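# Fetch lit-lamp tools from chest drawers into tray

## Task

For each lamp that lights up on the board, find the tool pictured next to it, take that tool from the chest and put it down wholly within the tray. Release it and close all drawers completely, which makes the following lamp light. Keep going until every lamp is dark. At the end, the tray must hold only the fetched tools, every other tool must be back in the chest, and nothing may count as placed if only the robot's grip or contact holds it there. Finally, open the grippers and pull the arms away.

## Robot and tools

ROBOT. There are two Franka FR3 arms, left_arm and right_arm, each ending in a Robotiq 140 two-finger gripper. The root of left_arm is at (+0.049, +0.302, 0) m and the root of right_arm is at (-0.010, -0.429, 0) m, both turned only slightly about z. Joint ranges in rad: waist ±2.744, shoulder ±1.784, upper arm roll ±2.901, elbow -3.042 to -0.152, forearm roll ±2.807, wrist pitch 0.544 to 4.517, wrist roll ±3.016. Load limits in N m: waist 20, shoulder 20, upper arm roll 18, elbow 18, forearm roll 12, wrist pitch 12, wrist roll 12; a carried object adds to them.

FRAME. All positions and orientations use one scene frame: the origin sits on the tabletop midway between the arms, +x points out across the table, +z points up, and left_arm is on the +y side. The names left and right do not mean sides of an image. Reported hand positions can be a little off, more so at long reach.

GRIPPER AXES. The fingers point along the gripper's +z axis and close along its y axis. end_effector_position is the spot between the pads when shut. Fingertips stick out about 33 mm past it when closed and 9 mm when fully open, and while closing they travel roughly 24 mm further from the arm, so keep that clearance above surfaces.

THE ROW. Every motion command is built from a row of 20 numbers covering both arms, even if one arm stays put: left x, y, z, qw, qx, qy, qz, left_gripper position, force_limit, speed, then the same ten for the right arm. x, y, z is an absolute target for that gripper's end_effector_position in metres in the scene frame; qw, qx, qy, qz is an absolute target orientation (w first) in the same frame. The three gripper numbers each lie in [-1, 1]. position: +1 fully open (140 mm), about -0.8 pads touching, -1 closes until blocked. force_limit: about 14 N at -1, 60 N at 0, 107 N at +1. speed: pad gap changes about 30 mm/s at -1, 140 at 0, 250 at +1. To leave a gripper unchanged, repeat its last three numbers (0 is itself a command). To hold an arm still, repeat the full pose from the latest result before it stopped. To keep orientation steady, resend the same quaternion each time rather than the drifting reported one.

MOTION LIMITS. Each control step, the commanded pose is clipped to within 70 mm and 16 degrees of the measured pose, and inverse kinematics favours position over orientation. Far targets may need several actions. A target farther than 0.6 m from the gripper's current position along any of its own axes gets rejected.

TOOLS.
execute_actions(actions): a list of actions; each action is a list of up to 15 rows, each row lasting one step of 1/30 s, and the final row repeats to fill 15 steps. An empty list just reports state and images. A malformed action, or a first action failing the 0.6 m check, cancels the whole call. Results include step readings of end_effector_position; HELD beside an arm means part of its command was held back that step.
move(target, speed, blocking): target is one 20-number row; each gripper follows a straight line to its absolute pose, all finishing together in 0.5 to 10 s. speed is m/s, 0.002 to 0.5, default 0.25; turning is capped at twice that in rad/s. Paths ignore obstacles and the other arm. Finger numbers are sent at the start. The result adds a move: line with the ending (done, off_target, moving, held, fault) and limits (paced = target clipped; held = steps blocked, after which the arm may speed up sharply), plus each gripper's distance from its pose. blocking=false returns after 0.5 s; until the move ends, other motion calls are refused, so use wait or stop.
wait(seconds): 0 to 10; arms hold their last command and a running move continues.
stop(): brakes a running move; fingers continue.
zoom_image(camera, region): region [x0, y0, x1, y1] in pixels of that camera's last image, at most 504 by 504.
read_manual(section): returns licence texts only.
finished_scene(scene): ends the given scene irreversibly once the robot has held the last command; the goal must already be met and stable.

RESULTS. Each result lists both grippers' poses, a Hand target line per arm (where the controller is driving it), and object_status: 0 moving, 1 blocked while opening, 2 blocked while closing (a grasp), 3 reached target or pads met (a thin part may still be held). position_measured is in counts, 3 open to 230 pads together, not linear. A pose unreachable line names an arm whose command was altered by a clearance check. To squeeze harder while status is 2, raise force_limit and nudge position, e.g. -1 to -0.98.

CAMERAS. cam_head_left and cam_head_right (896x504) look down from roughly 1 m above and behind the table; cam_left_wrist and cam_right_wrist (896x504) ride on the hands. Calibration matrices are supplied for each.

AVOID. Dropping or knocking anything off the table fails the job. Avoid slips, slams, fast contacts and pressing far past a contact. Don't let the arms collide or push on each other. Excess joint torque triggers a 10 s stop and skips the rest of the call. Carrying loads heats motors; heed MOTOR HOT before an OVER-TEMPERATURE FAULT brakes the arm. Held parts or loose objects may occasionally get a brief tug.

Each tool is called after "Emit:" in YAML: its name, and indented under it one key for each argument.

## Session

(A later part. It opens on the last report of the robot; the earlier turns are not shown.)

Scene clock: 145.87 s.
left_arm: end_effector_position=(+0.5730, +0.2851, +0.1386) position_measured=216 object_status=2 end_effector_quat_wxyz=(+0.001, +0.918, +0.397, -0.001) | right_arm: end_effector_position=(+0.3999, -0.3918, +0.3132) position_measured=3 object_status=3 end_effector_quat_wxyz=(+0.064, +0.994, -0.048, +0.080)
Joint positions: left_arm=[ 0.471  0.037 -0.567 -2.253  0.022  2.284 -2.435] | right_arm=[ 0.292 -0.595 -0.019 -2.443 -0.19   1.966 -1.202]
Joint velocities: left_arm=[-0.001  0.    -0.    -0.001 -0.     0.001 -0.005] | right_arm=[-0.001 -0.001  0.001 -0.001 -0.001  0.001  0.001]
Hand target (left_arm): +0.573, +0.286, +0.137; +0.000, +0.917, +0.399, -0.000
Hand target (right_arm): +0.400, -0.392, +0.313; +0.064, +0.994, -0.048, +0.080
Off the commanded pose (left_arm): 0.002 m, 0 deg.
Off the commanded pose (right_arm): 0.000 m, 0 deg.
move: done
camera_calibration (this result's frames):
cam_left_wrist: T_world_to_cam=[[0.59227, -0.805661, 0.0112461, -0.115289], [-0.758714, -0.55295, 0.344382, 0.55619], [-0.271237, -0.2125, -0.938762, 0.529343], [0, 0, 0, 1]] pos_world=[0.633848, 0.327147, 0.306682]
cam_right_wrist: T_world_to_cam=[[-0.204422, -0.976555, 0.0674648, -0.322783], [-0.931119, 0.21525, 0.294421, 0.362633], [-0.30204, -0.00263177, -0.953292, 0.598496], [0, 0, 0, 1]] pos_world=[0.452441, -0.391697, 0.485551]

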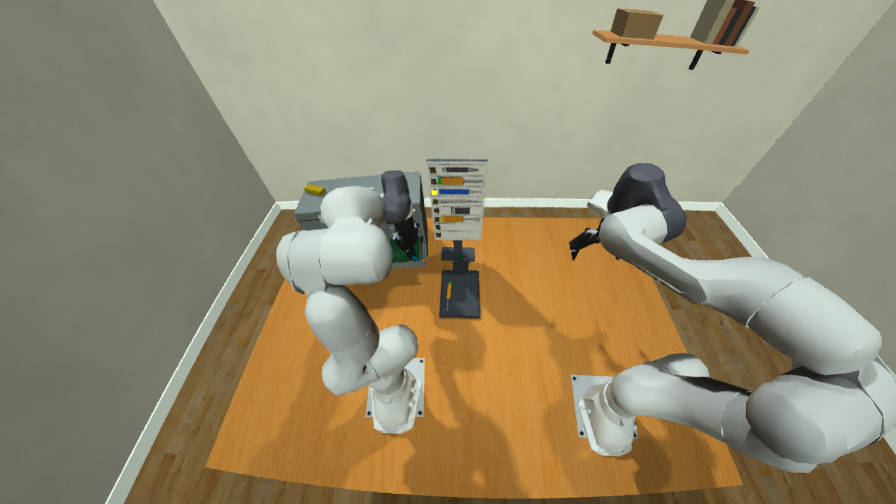

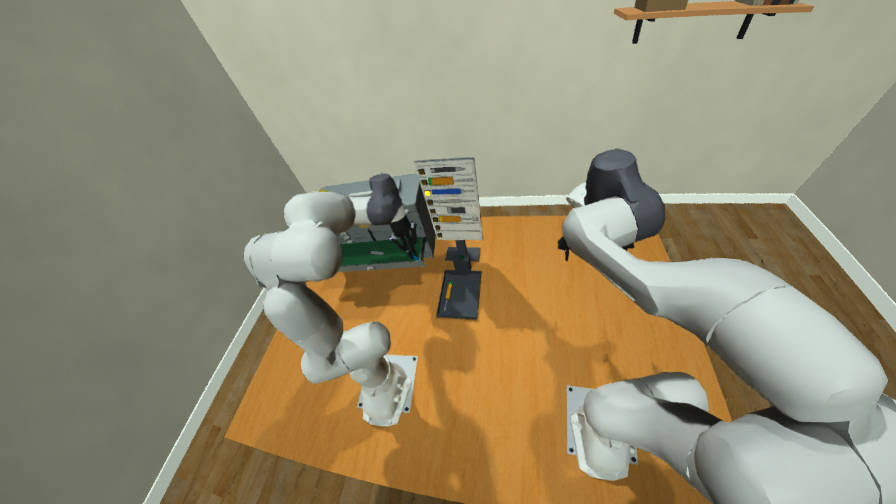

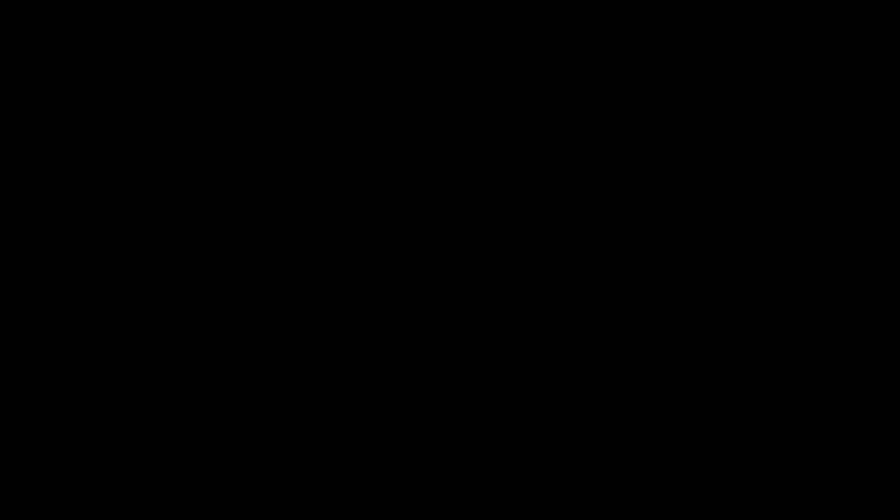

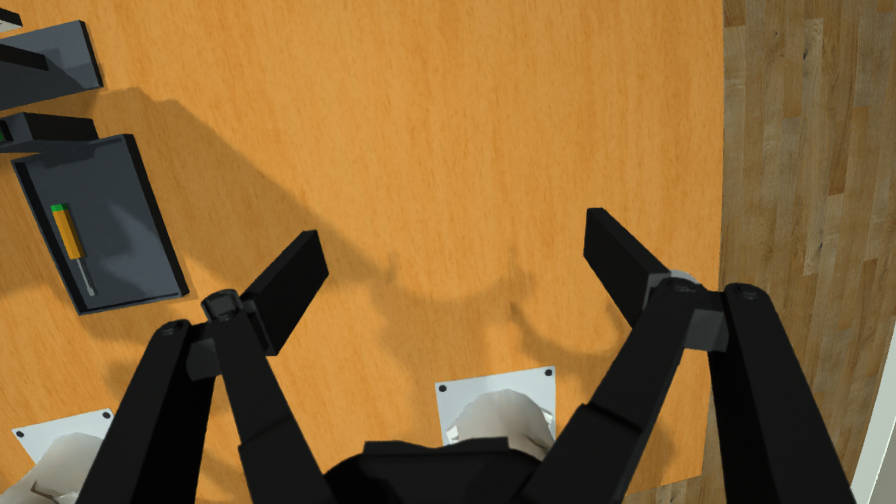

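Emit:
move:
  target: [0.573,0.286,0.163,0,0.917,0.399,0,-1,0,0,0.4,-0.392,0.313,0.064,0.994,-0.048,0.08,1,0,0]
  speed: 0.04

Emit:
move:
  target: [0.52,0.27,0.17,0,0.917,0.399,0,-1,0,0,0.4,-0.392,0.313,0.064,0.994,-0.048,0.08,1,0,0]
  speed: 0.06

Emit:
move:
  target: [0.405,0.075,0.18,0,1,0,0,-1,0,0,0.4,-0.392,0.313,0.064,0.994,-0.048,0.08,1,0,0]
  speed: 0.15

Emit:
move:
  target: [0.405,0.075,0.055,0,1,0,0,-1,0,0,0.4,-0.392,0.313,0.064,0.994,-0.048,0.08,1,0,0]
  speed: 0.1

Emit:
move:
  target: [0.405,0.075,0.055,0,1,0,0,-0.45,0,0,0.4,-0.392,0.313,0.064,0.994,-0.048,0.08,1,0,0]
  speed: 0.1

Emit:
move:
  target: [0.405,0.075,0.2,0,1,0,0,-0.45,0,0,0.4,-0.392,0.313,0.064,0.994,-0.048,0.08,1,0,0]
  speed: 0.15

Emit:
move:
  target: [0.43,0.46,0.2,-0.012,0.978,0.069,0.197,-1,0,0,0.4,-0.392,0.313,0.064,0.994,-0.048,0.08,1,0,0]
  speed: 0.2

Emit:
move:
  target: [0.44,0.462,0.128,-0.012,0.978,0.069,0.197,-1,0,0,0.4,-0.392,0.313,0.064,0.994,-0.048,0.08,1,0,0]
  speed: 0.1

Emit:
move:
  target: [0.614,0.48,0.128,-0.015,0.974,0.068,0.216,-1,0,0,0.4,-0.392,0.313,0.064,0.994,-0.048,0.08,1,0,0]
  speed: 0.08

Scene clock: 147.27 s.
left_arm: end_effector_position=(+0.5730, +0.2854, +0.1615) position_measured=216 object_status=2 end_effector_quat_wxyz=(-0.001, +0.917, +0.400, +0.001) | right_arm: end_effector_position=(+0.3999, -0.3918, +0.3132) position_measured=3 object_status=3 end_effector_quat_wxyz=(+0.064, +0.994, -0.048, +0.080)
Joint positions: left_arm=[ 0.471 -0.003 -0.567 -2.231  0.002  2.229 -2.428] | right_arm=[ 0.292 -0.595 -0.019 -2.443 -0.19   1.966 -1.202]
Joint velocities: left_arm=[-0.001 -0.001  0.001  0.002 -0.001 -0.013  0.006] | right_arm=[-0.001 -0.     0.001 -0.001  0.001  0.001 -0.001]
Hand target (left_arm): +0.573, +0.286, +0.163; -0.000, +0.917, +0.399, +0.000
Hand target (right_arm): +0.400, -0.392, +0.313; +0.064, +0.994, -0.048, +0.080
Off the commanded pose (left_arm): 0.002 m, 0 deg.
Off the commanded pose (right_arm): 0.000 m, 0 deg.
move: done
camera_calibration (this result's frames):
cam_left_wrist: T_world_to_cam=[[0.597404, -0.801906, 0.00743305, -0.118714], [-0.755814, -0.55992, 0.339462, 0.549554], [-0.268055, -0.208414, -0.94059, 0.548244], [0, 0, 0, 1]] pos_world=[0.63324, 0.326771, 0.330002]
cam_right_wrist: T_world_to_cam=[[-0.204422, -0.976555, 0.0674648, -0.322783], [-0.931119, 0.215251, 0.294421, 0.362633], [-0.30204, -0.00263177, -0.953292, 0.598496], [0, 0, 0, 1]] pos_world=[0.452441, -0.391697, 0.485551]

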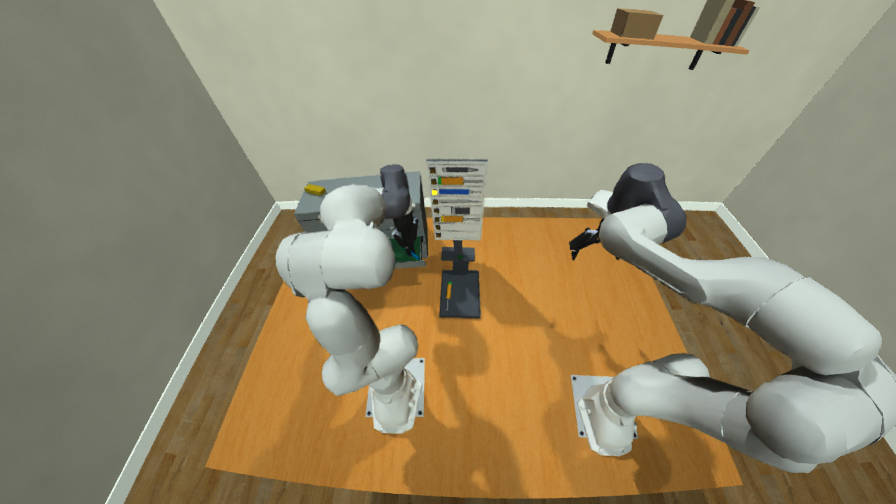

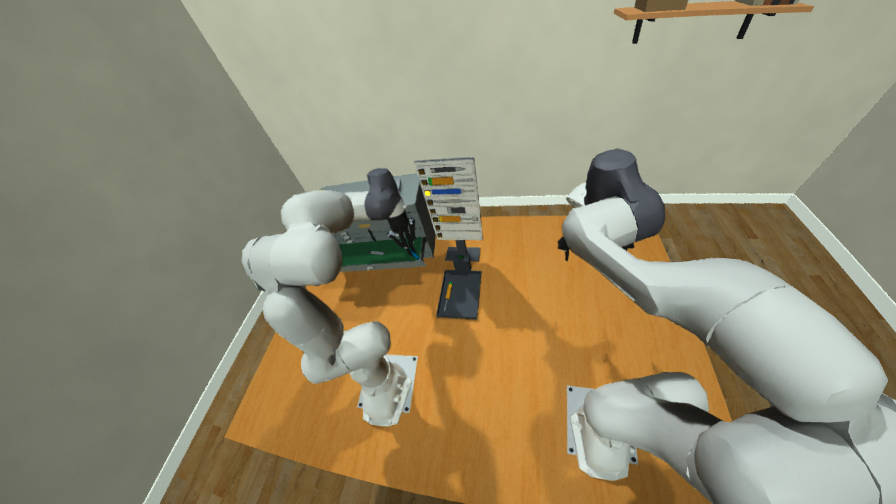

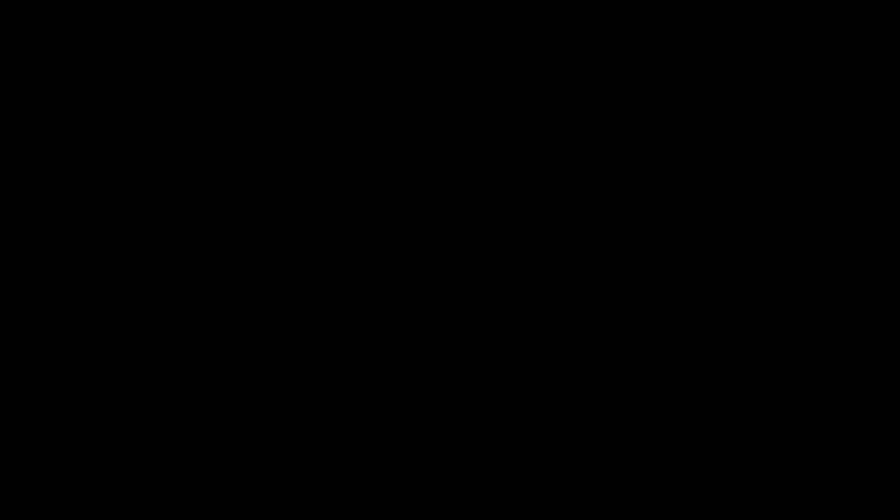

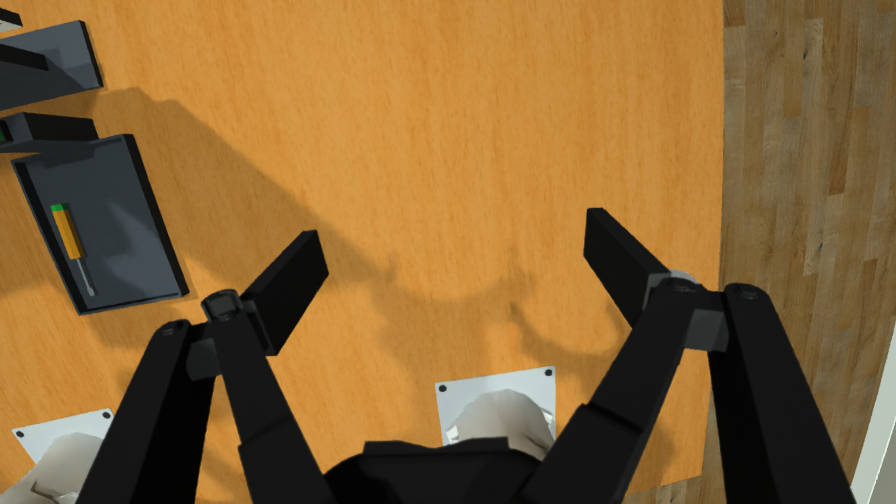

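Scene clock: 148.57 s.
left_arm: end_effector_position=(+0.5269, +0.2739, +0.1737) position_measured=216 object_status=2 end_effector_quat_wxyz=(+0.001, +0.914, +0.405, +0.010) | right_arm: end_effector_position=(+0.3999, -0.3918, +0.3132) position_measured=3 object_status=3 end_effector_quat_wxyz=(+0.064, +0.994, -0.048, +0.080)
Joint positions: left_arm=[ 0.448 -0.194 -0.563 -2.386 -0.122  2.236 -2.375] | right_arm=[ 0.292 -0.595 -0.019 -2.443 -0.19   1.966 -1.202]
Joint velocities: left_arm=[ 0.001 -0.002  0.    -0.004 -0.012 -0.001  0.02 ] | right_arm=[ 0.001  0.001 -0.     0.001 -0.001  0.001  0.   ]
Hand target (left_arm): +0.520, +0.271, +0.170; -0.000, +0.917, +0.399, +0.000
Hand target (right_arm): +0.400, -0.392, +0.313; +0.064, +0.994, -0.048, +0.080
Off the commanded pose (left_arm): 0.009 m, 1 deg.
Off the commanded pose (right_arm): 0.000 m, 0 deg.
move: off_target (left_arm)
camera_calibration (this result's frames):
cam_left_wrist: T_world_to_cam=[[0.606274, -0.795101, 0.0156964, -0.108456], [-0.755303, -0.569526, 0.324281, 0.509161], [-0.248896, -0.208459, -0.945831, 0.535754], [0, 0, 0, 1]] pos_world=[0.583672, 0.315429, 0.343324]
cam_right_wrist: T_world_to_cam=[[-0.204422, -0.976555, 0.067465, -0.322783], [-0.931119, 0.215251, 0.294421, 0.362633], [-0.302041, -0.00263182, -0.953291, 0.598496], [0, 0, 0, 1]] pos_world=[0.452441, -0.391698, 0.485551]

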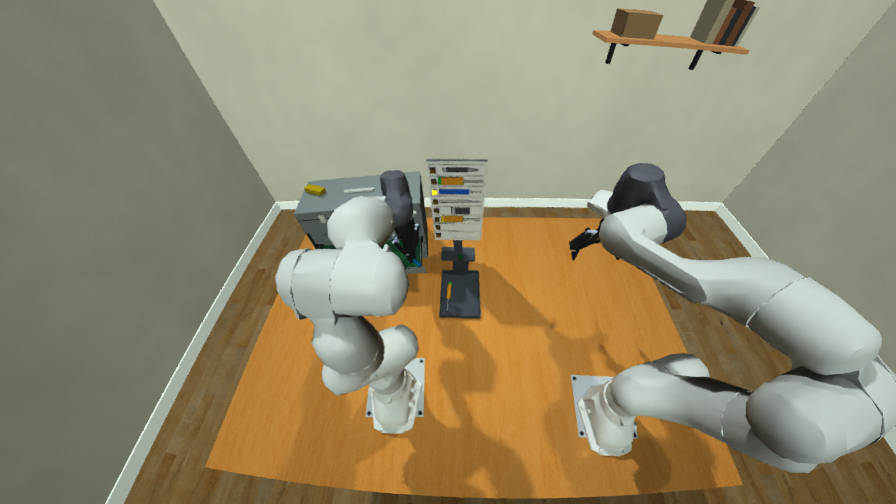

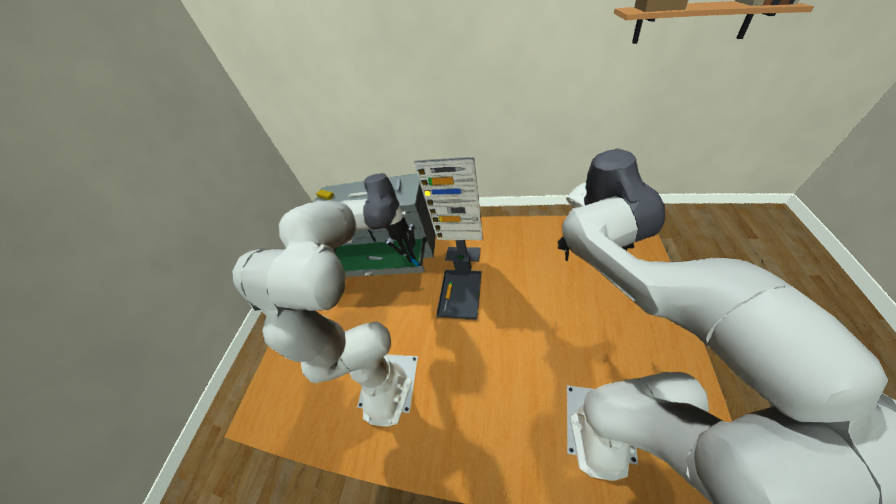

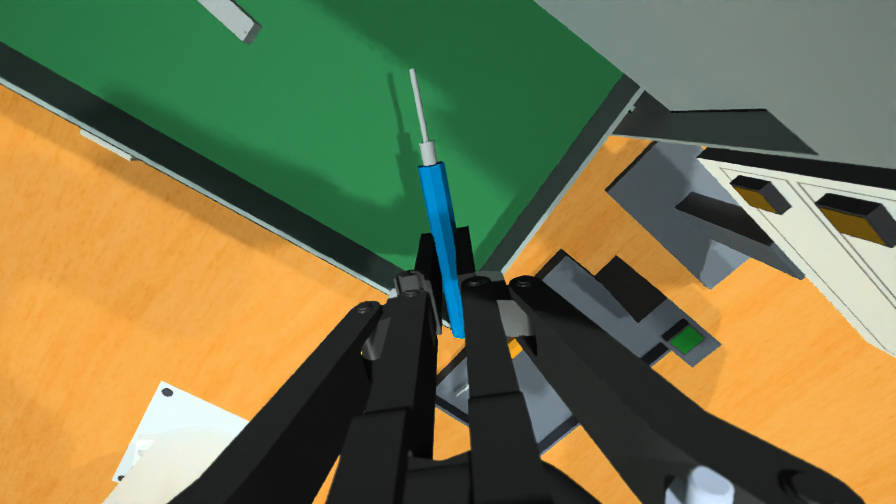

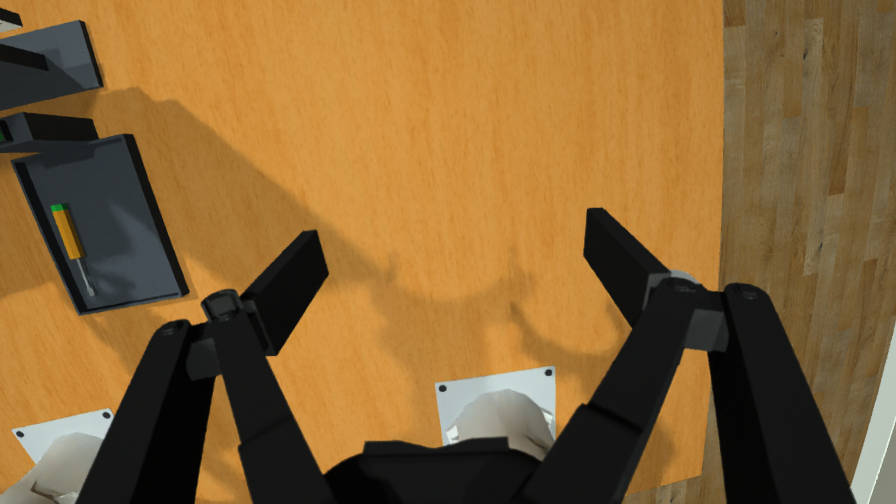

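Scene clock: 151.80 s.
left_arm: end_effector_position=(+0.4043, +0.0746, +0.1798) position_measured=216 object_status=2 end_effector_quat_wxyz=(+0.005, +1.000, +0.007, +0.003) | right_arm: end_effector_position=(+0.3999, -0.3918, +0.3132) position_measured=3 object_status=3 end_effector_quat_wxyz=(+0.064, +0.994, -0.048, +0.080)
Joint positions: left_arm=[-0.064 -0.396 -0.55  -2.537 -0.257  2.188 -1.952] | right_arm=[ 0.292 -0.595 -0.019 -2.443 -0.19   1.966 -1.202]
Joint velocities: left_arm=[-0.008 -0.     0.01   0.001  0.002  0.     0.029] | right_arm=[ 0.001 -0.001 -0.001  0.     0.001 -0.     0.   ]
Hand target (left_arm): +0.403, +0.075, +0.179; +0.005, +1.000, +0.000, +0.001
Hand target (right_arm): +0.400, -0.392, +0.313; +0.064, +0.994, -0.048, +0.080
Off the commanded pose (left_arm): 0.001 m, 1 deg.
Off the commanded pose (right_arm): 0.000 m, 0 deg.
move: done
camera_calibration (this result's frames):
cam_left_wrist: T_world_to_cam=[[-0.168342, -0.98557, 0.0176908, 0.134342], [-0.927574, 0.164458, 0.335498, 0.313958], [-0.333567, 0.040069, -0.941875, 0.484425], [0, 0, 0, 1]] pos_world=[0.475422, 0.0613599, 0.348559]
cam_right_wrist: T_world_to_cam=[[-0.204422, -0.976555, 0.0674649, -0.322783], [-0.931119, 0.215251, 0.294421, 0.362633], [-0.30204, -0.00263179, -0.953292, 0.598496], [0, 0, 0, 1]] pos_world=[0.452441, -0.391697, 0.485551]

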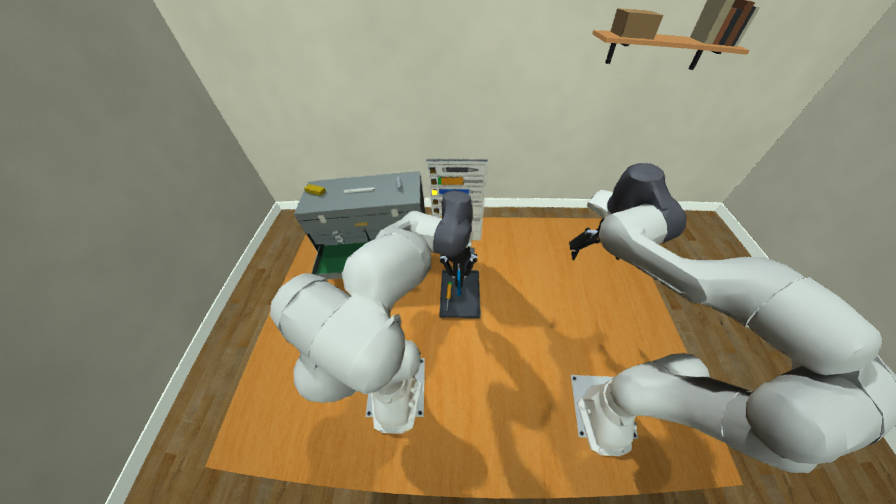

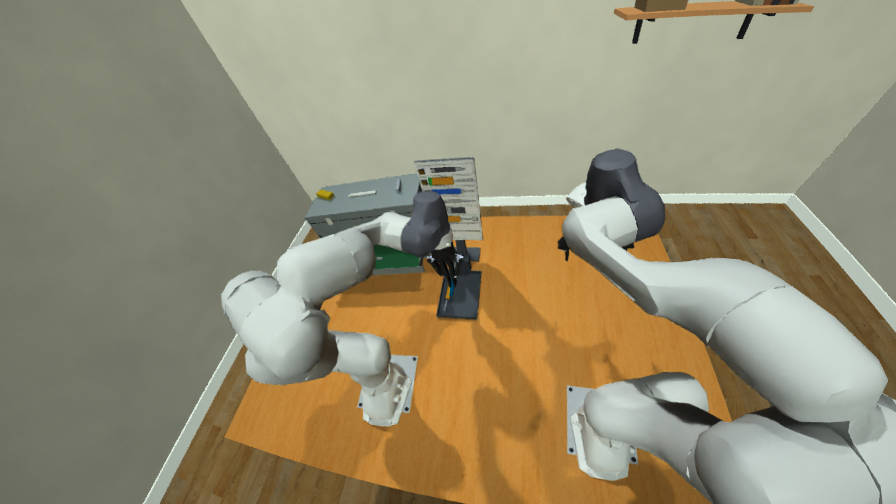

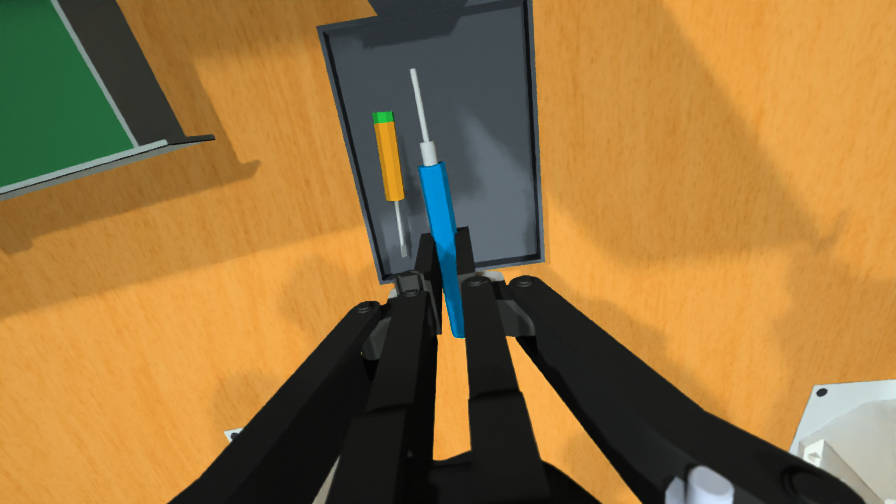

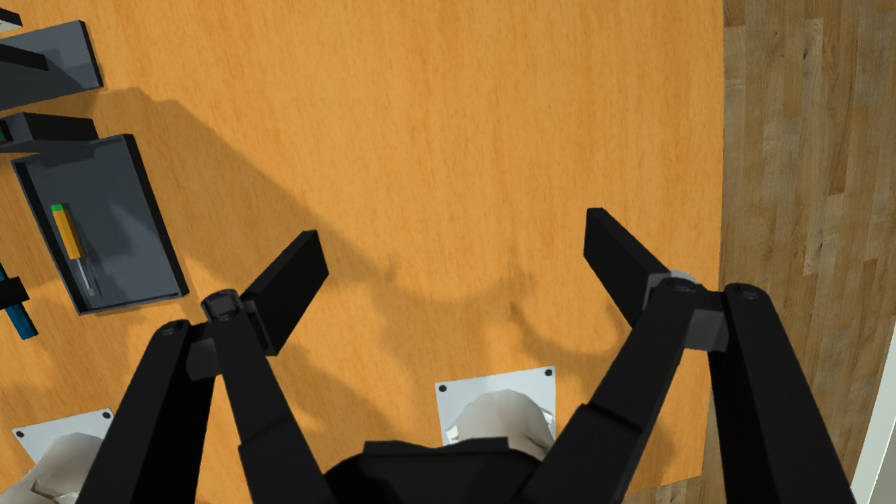

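Scene clock: 153.63 s.
left_arm: end_effector_position=(+0.4041, +0.0750, +0.0550) position_measured=216 object_status=2 end_effector_quat_wxyz=(+0.001, +1.000, -0.006, -0.003) | right_arm: end_effector_position=(+0.3999, -0.3918, +0.3132) position_measured=3 object_status=3 end_effector_quat_wxyz=(+0.064, +0.994, -0.048, +0.080)
Joint positions: left_arm=[ 0.002 -0.089 -0.646 -2.647 -0.106  2.57  -2.049] | right_arm=[ 0.292 -0.595 -0.019 -2.443 -0.19   1.966 -1.202]
Joint velocities: left_arm=[-0.     0.001 -0.001 -0.001  0.012  0.014 -0.031] | right_arm=[ 0.     0.    -0.001 -0.001  0.001  0.     0.001]
Hand target (left_arm): +0.406, +0.075, +0.055; +0.001, +1.000, -0.001, -0.000
Hand target (right_arm): +0.400, -0.392, +0.313; +0.064, +0.994, -0.048, +0.080
Off the commanded pose (left_arm): 0.001 m, 1 deg.
Off the commanded pose (right_arm): 0.000 m, 0 deg.
move: done
camera_calibration (this result's frames):
cam_left_wrist: T_world_to_cam=[[-0.193841, -0.980967, 0.0113337, 0.147268], [-0.919331, 0.18567, 0.346926, 0.349989], [-0.342428, 0.0568291, -0.937824, 0.368935], [0, 0, 0, 1]] pos_world=[0.476635, 0.0585165, 0.222907]
cam_right_wrist: T_world_to_cam=[[-0.204422, -0.976555, 0.0674648, -0.322783], [-0.931119, 0.215251, 0.294421, 0.362633], [-0.30204, -0.00263162, -0.953292, 0.598496], [0, 0, 0, 1]] pos_world=[0.452441, -0.391698, 0.485551]

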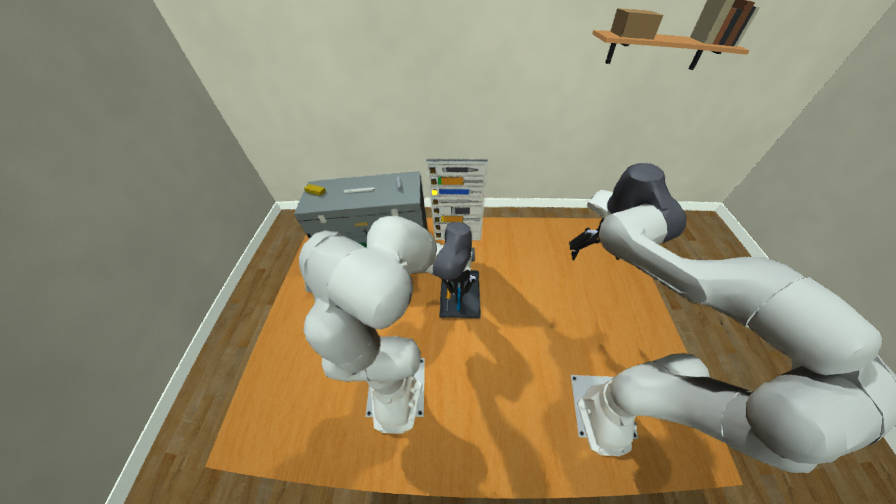

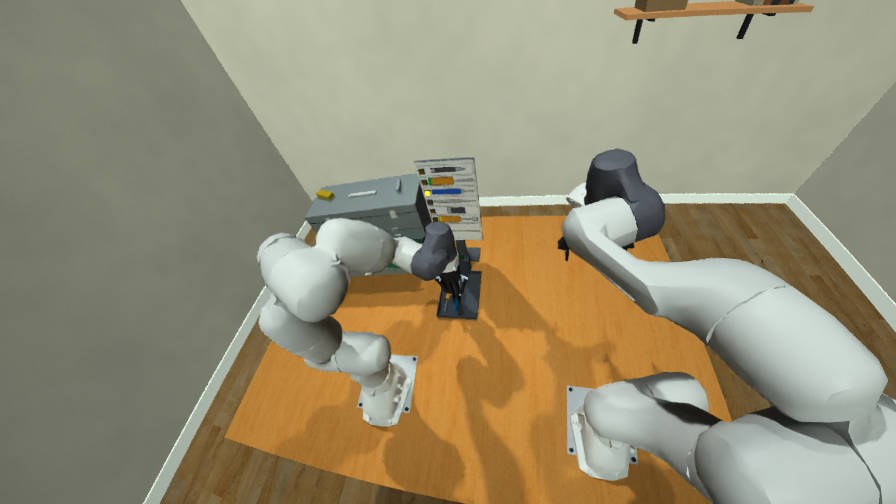

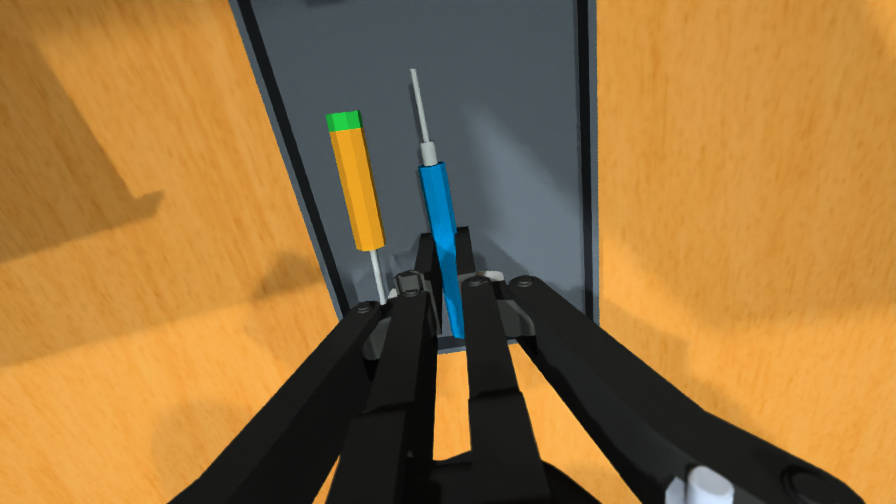

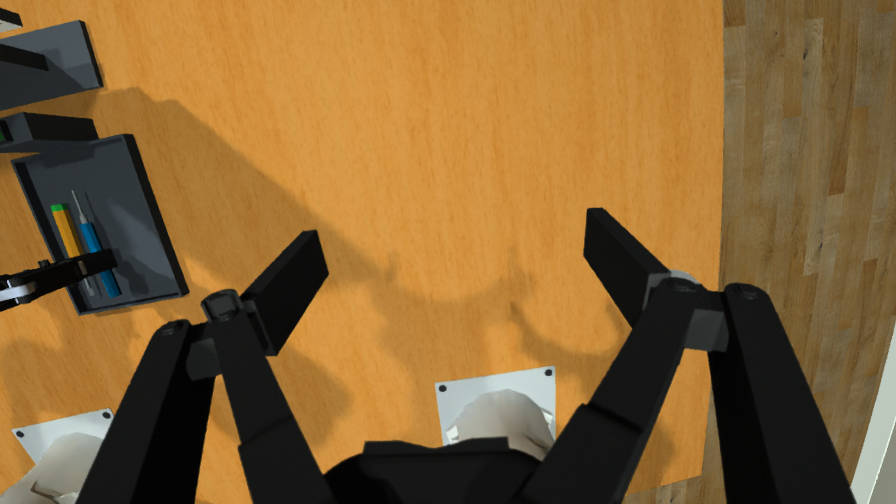

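Scene clock: 154.33 s.
left_arm: end_effector_position=(+0.4048, +0.0747, +0.0552) position_measured=186 object_status=3 end_effector_quat_wxyz=(+0.001, +1.000, -0.002, -0.002) | right_arm: end_effector_position=(+0.3999, -0.3918, +0.3132) position_measured=3 object_status=3 end_effector_quat_wxyz=(+0.064, +0.994, -0.048, +0.080)
Joint positions: left_arm=[ 0.002 -0.089 -0.646 -2.647 -0.106  2.572 -2.057] | right_arm=[ 0.292 -0.595 -0.019 -2.443 -0.19   1.966 -1.202]
Joint velocities: left_arm=[ 0.001 -0.    -0.    -0.     0.001  0.002 -0.01 ] | right_arm=[ 0.     0.     0.001  0.001 -0.001 -0.001 -0.   ]
Hand target (left_arm): +0.405, +0.075, +0.055; +0.000, +1.000, -0.000, -0.000
Hand target (right_arm): +0.400, -0.392, +0.313; +0.064, +0.994, -0.048, +0.080
Off the commanded pose (left_arm): 0.000 m, 0 deg.
Off the commanded pose (right_arm): 0.000 m, 0 deg.
move: done
camera_calibration (this result's frames):
cam_left_wrist: T_world_to_cam=[[-0.185892, -0.982499, 0.0118287, 0.143953], [-0.921604, 0.17852, 0.34464, 0.35221], [-0.34072, 0.0531644, -0.93866, 0.369003], [0, 0, 0, 1]] pos_world=[0.477085, 0.058939, 0.223281]
cam_right_wrist: T_world_to_cam=[[-0.204422, -0.976555, 0.0674648, -0.322783], [-0.931119, 0.215251, 0.294421, 0.362633], [-0.30204, -0.00263172, -0.953292, 0.598496], [0, 0, 0, 1]] pos_world=[0.452441, -0.391697, 0.485551]

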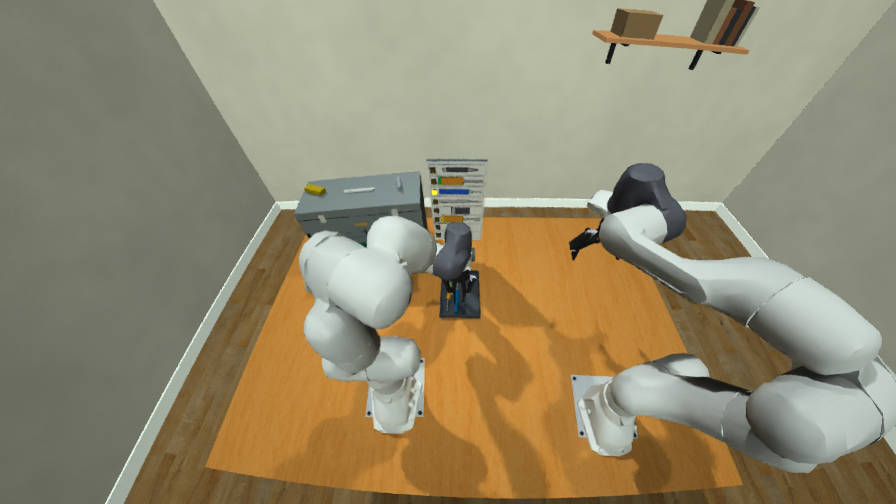

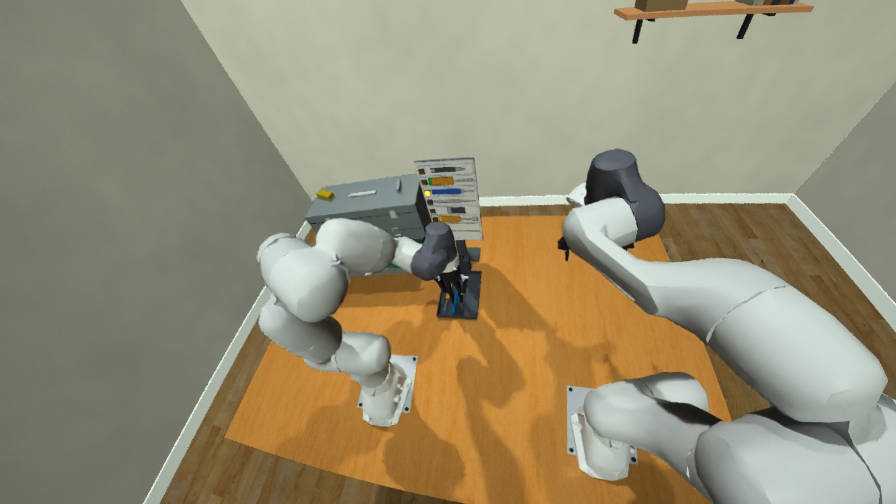

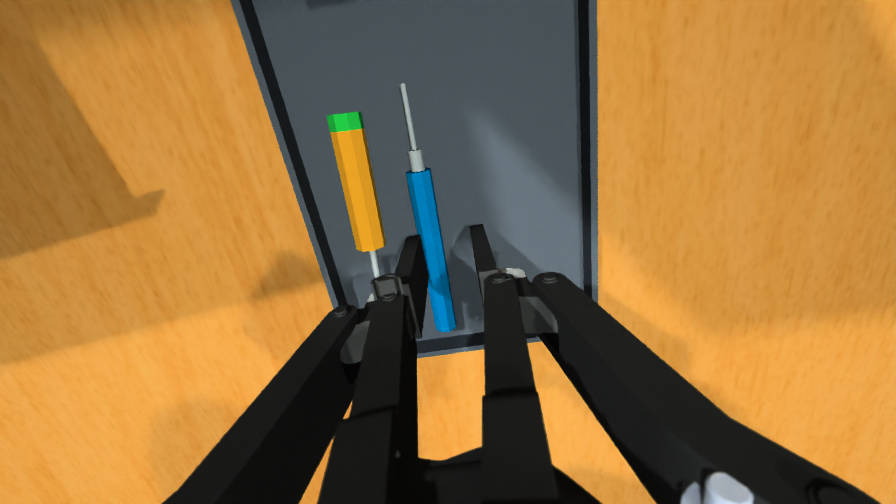

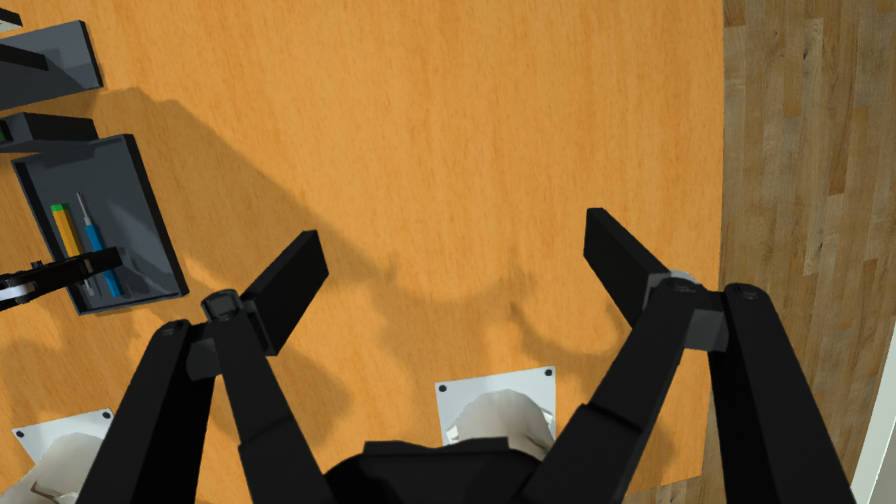

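Scene clock: 155.97 s.
left_arm: end_effector_position=(+0.4051, +0.0760, +0.1989) position_measured=186 object_status=3 end_effector_quat_wxyz=(-0.001, +1.000, +0.004, +0.002) | right_arm: end_effector_position=(+0.3999, -0.3918, +0.3132) position_measured=3 object_status=3 end_effector_quat_wxyz=(+0.064, +0.994, -0.048, +0.080)
Joint positions: left_arm=[-0.078 -0.413 -0.527 -2.5   -0.236  2.127 -1.958] | right_arm=[ 0.292 -0.595 -0.019 -2.443 -0.19   1.966 -1.202]
Joint velocities: left_arm=[-0.001 -0.001  0.001 -0.    -0.001 -0.012  0.005] | right_arm=[-0.001 -0.001  0.001  0.001  0.     0.     0.   ]
Hand target (left_arm): +0.404, +0.075, +0.200; -0.000, +1.000, +0.001, +0.000
Hand target (right_arm): +0.400, -0.392, +0.313; +0.064, +0.994, -0.048, +0.080
Off the commanded pose (left_arm): 0.001 m, 1 deg.
Off the commanded pose (right_arm): 0.000 m, 0 deg.
move: done
camera_calibration (this result's frames):
cam_left_wrist: T_world_to_cam=[[-0.173554, -0.984804, 0.00634703, 0.13984], [-0.925982, 0.165375, 0.339424, 0.306541], [-0.335315, 0.0530309, -0.940612, 0.502155], [0, 0, 0, 1]] pos_world=[0.476502, 0.0603907, 0.367398]
cam_right_wrist: T_world_to_cam=[[-0.204422, -0.976555, 0.0674649, -0.322783], [-0.931119, 0.215251, 0.294421, 0.362633], [-0.30204, -0.00263177, -0.953292, 0.598496], [0, 0, 0, 1]] pos_world=[0.452441, -0.391698, 0.485551]

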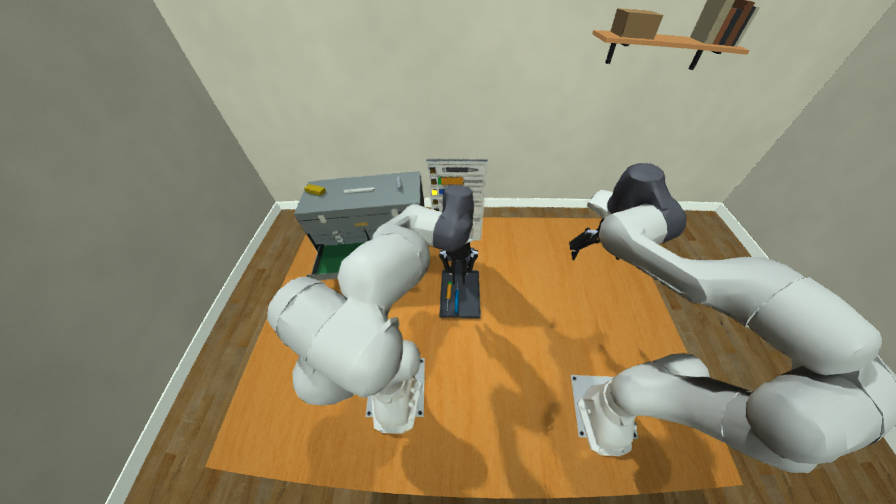

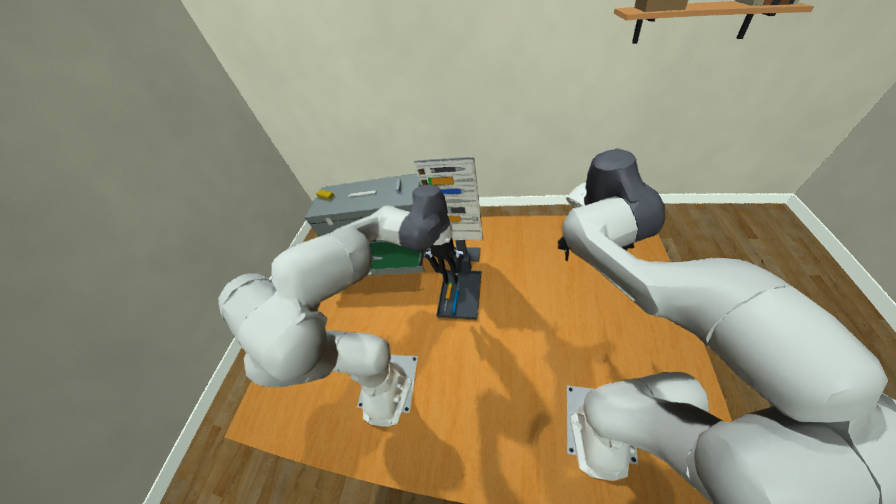

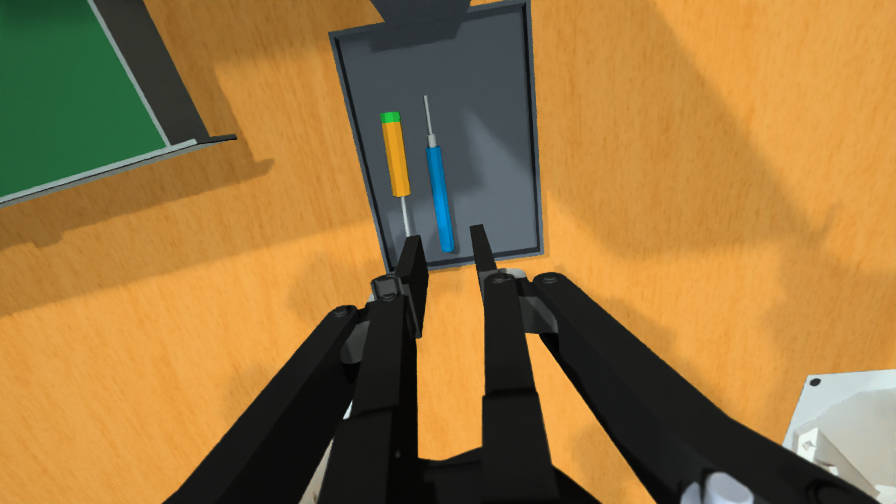

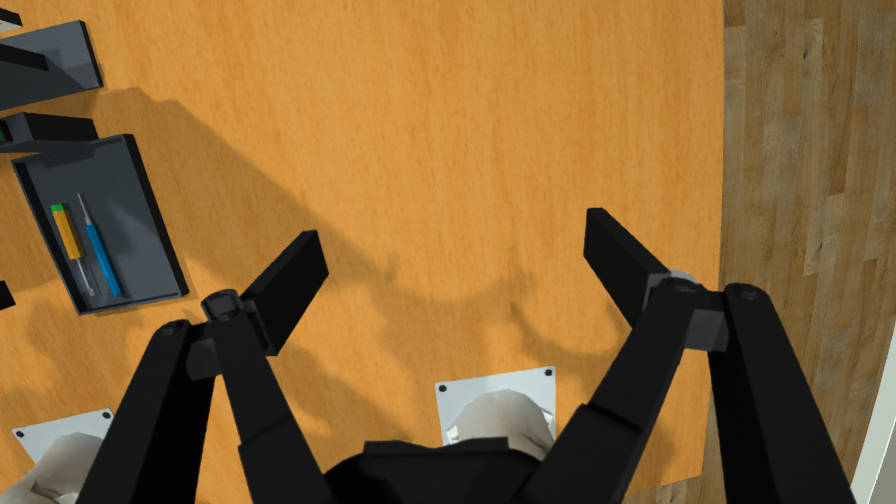

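Scene clock: 158.73 s.
left_arm: end_effector_position=(+0.4325, +0.4596, +0.2007) position_measured=233 object_status=3 end_effector_quat_wxyz=(-0.012, +0.978, +0.076, +0.195) | right_arm: end_effector_position=(+0.3999, -0.3918, +0.3132) position_measured=3 object_status=3 end_effector_quat_wxyz=(+0.064, +0.994, -0.048, +0.080)
Joint positions: left_arm=[ 0.135 -0.727  0.292 -2.915  0.14   2.584 -1.374] | right_arm=[ 0.292 -0.595 -0.019 -2.443 -0.19   1.966 -1.202]
Joint velocities: left_arm=[-0.004  0.     0.005 -0.     0.007  0.005  0.024] | right_arm=[-0.002  0.001 -0.     0.    -0.    -0.    -0.001]
Hand target (left_arm): +0.434, +0.460, +0.202; -0.015, +0.978, +0.068, +0.197
Hand target (right_arm): +0.400, -0.392, +0.313; +0.064, +0.994, -0.048, +0.080
Off the commanded pose (left_arm): 0.003 m, 1 deg.
Off the commanded pose (right_arm): 0.000 m, 0 deg.
move: done
camera_calibration (this result's frames):
cam_left_wrist: T_world_to_cam=[[-0.0186832, -0.998253, -0.0560555, 0.474077], [-0.999013, 0.0208982, -0.0391924, 0.441868], [0.0402953, 0.0552679, -0.997658, 0.34057], [0, 0, 0, 1]] pos_world=[0.436566, 0.445192, 0.383665]
cam_right_wrist: T_world_to_cam=[[-0.204422, -0.976555, 0.0674648, -0.322783], [-0.931119, 0.215251, 0.294421, 0.362633], [-0.30204, -0.00263166, -0.953292, 0.598496], [0, 0, 0, 1]] pos_world=[0.452441, -0.391697, 0.485551]

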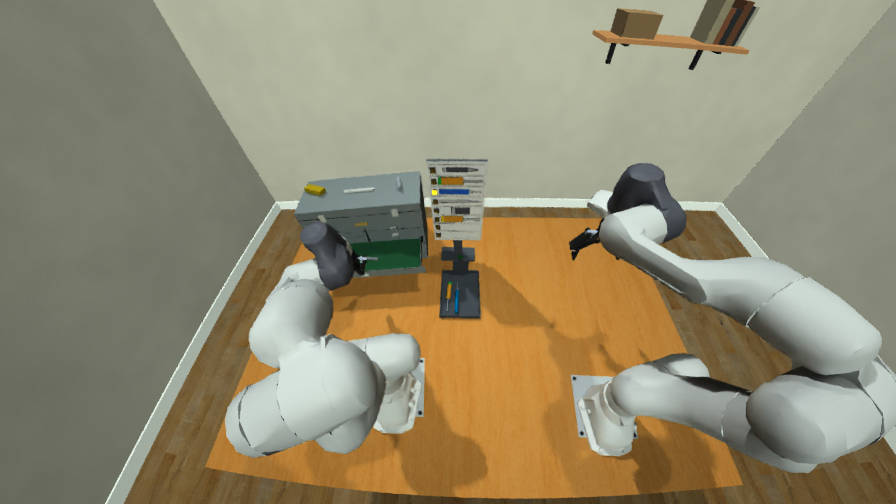

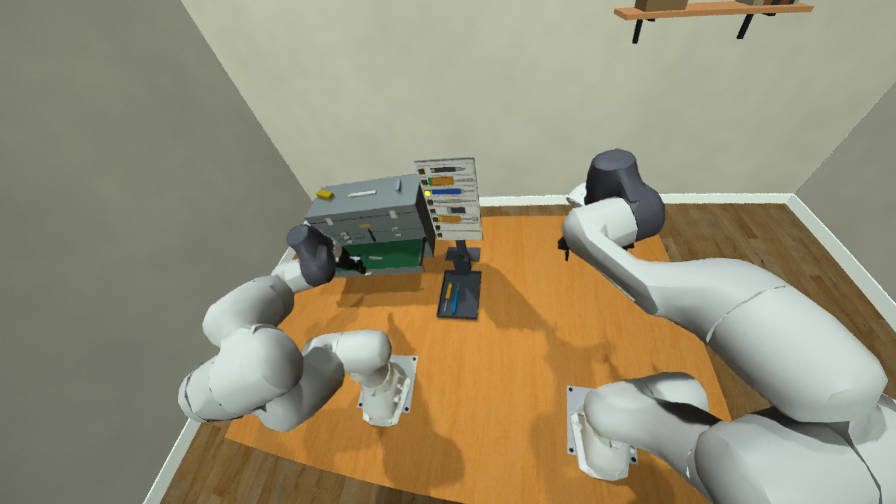

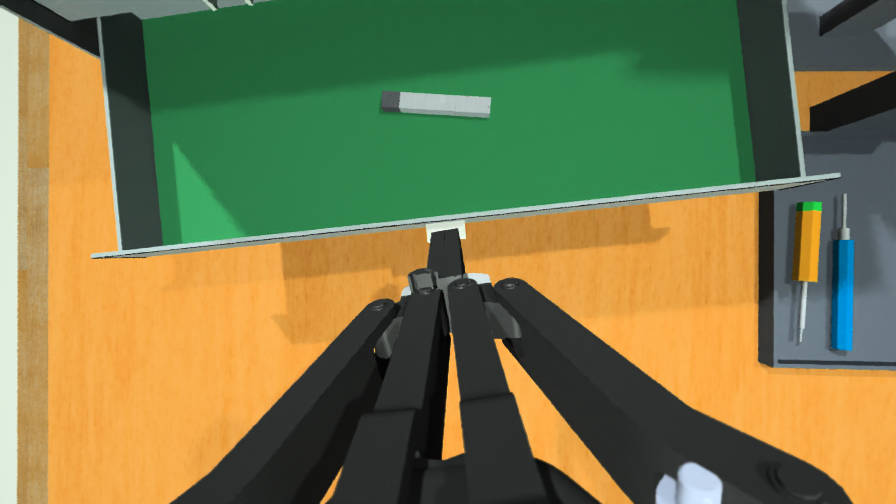

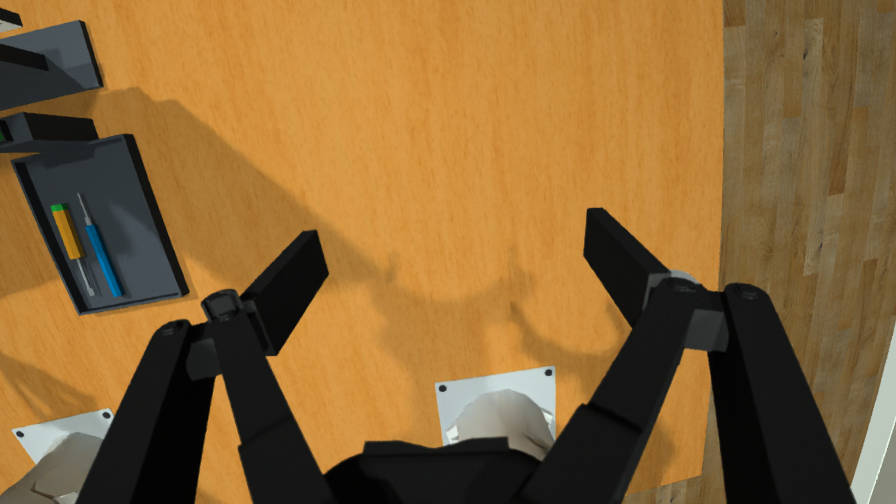

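Scene clock: 160.03 s.
left_arm: end_effector_position=(+0.4383, +0.4611, +0.1271) position_measured=233 object_status=3 end_effector_quat_wxyz=(-0.010, +0.978, +0.074, +0.193) | right_arm: end_effector_position=(+0.3999, -0.3918, +0.3132) position_measured=3 object_status=3 end_effector_quat_wxyz=(+0.064, +0.994, -0.048, +0.080)
Joint positions: left_arm=[ 0.075 -0.5    0.382 -2.981  0.14   2.874 -1.34 ] | right_arm=[ 0.292 -0.595 -0.019 -2.443 -0.19   1.966 -1.202]
Joint velocities: left_arm=[-0.005  0.005  0.006 -0.004 -0.     0.011  0.008] | right_arm=[ 0.001 -0.     0.001 -0.001 -0.001  0.001  0.001]
Hand target (left_arm): +0.441, +0.462, +0.128; -0.012, +0.978, +0.069, +0.197
Hand target (right_arm): +0.400, -0.392, +0.313; +0.064, +0.994, -0.048, +0.080
Off the commanded pose (left_arm): 0.002 m, 1 deg.
Off the commanded pose (right_arm): 0.000 m, 0 deg.
move: done
camera_calibration (this result's frames):
cam_left_wrist: T_world_to_cam=[[-0.0237939, -0.998409, -0.0511162, 0.473309], [-0.999034, 0.0256362, -0.0356932, 0.442097], [0.0369469, 0.0502175, -0.998055, 0.270703], [0, 0, 0, 1]] pos_world=[0.44293, 0.447628, 0.31015]
cam_right_wrist: T_world_to_cam=[[-0.204422, -0.976555, 0.0674649, -0.322783], [-0.931119, 0.215251, 0.294421, 0.362633], [-0.30204, -0.00263185, -0.953291, 0.598496], [0, 0, 0, 1]] pos_world=[0.452441, -0.391698, 0.485551]

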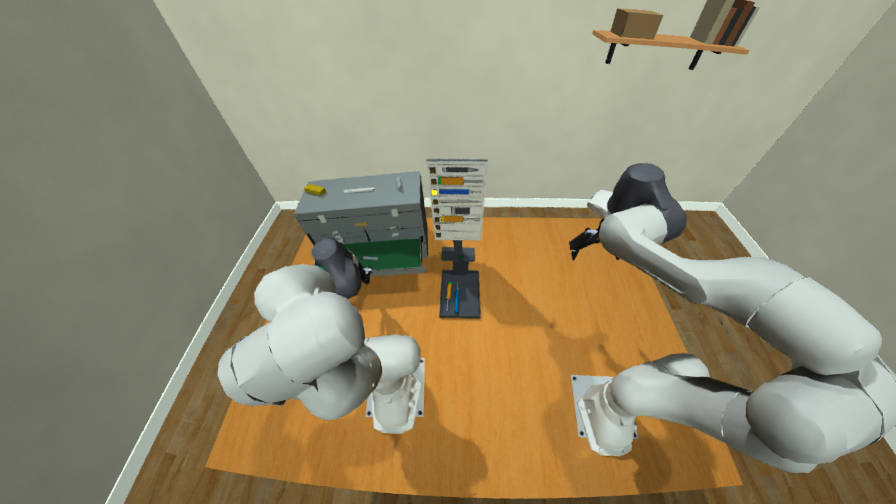

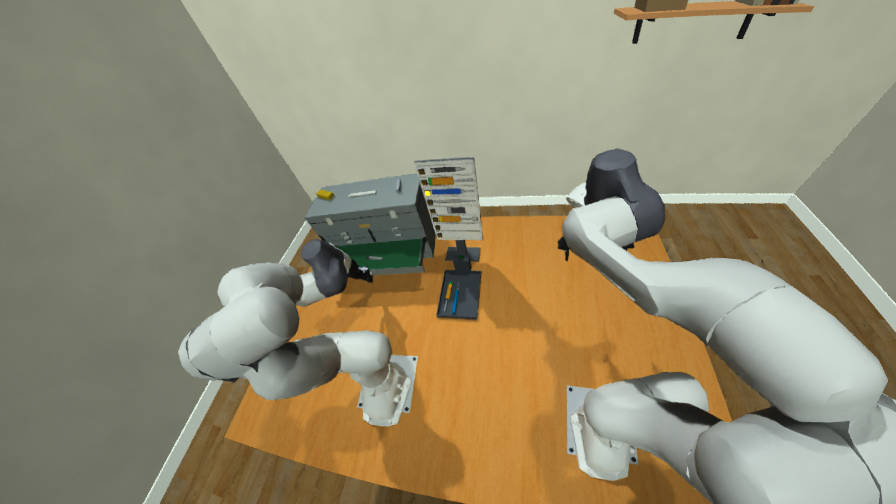

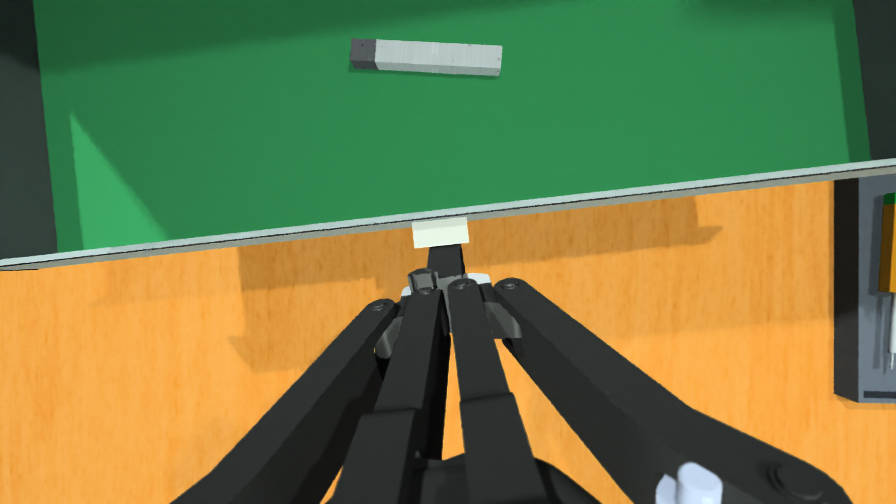

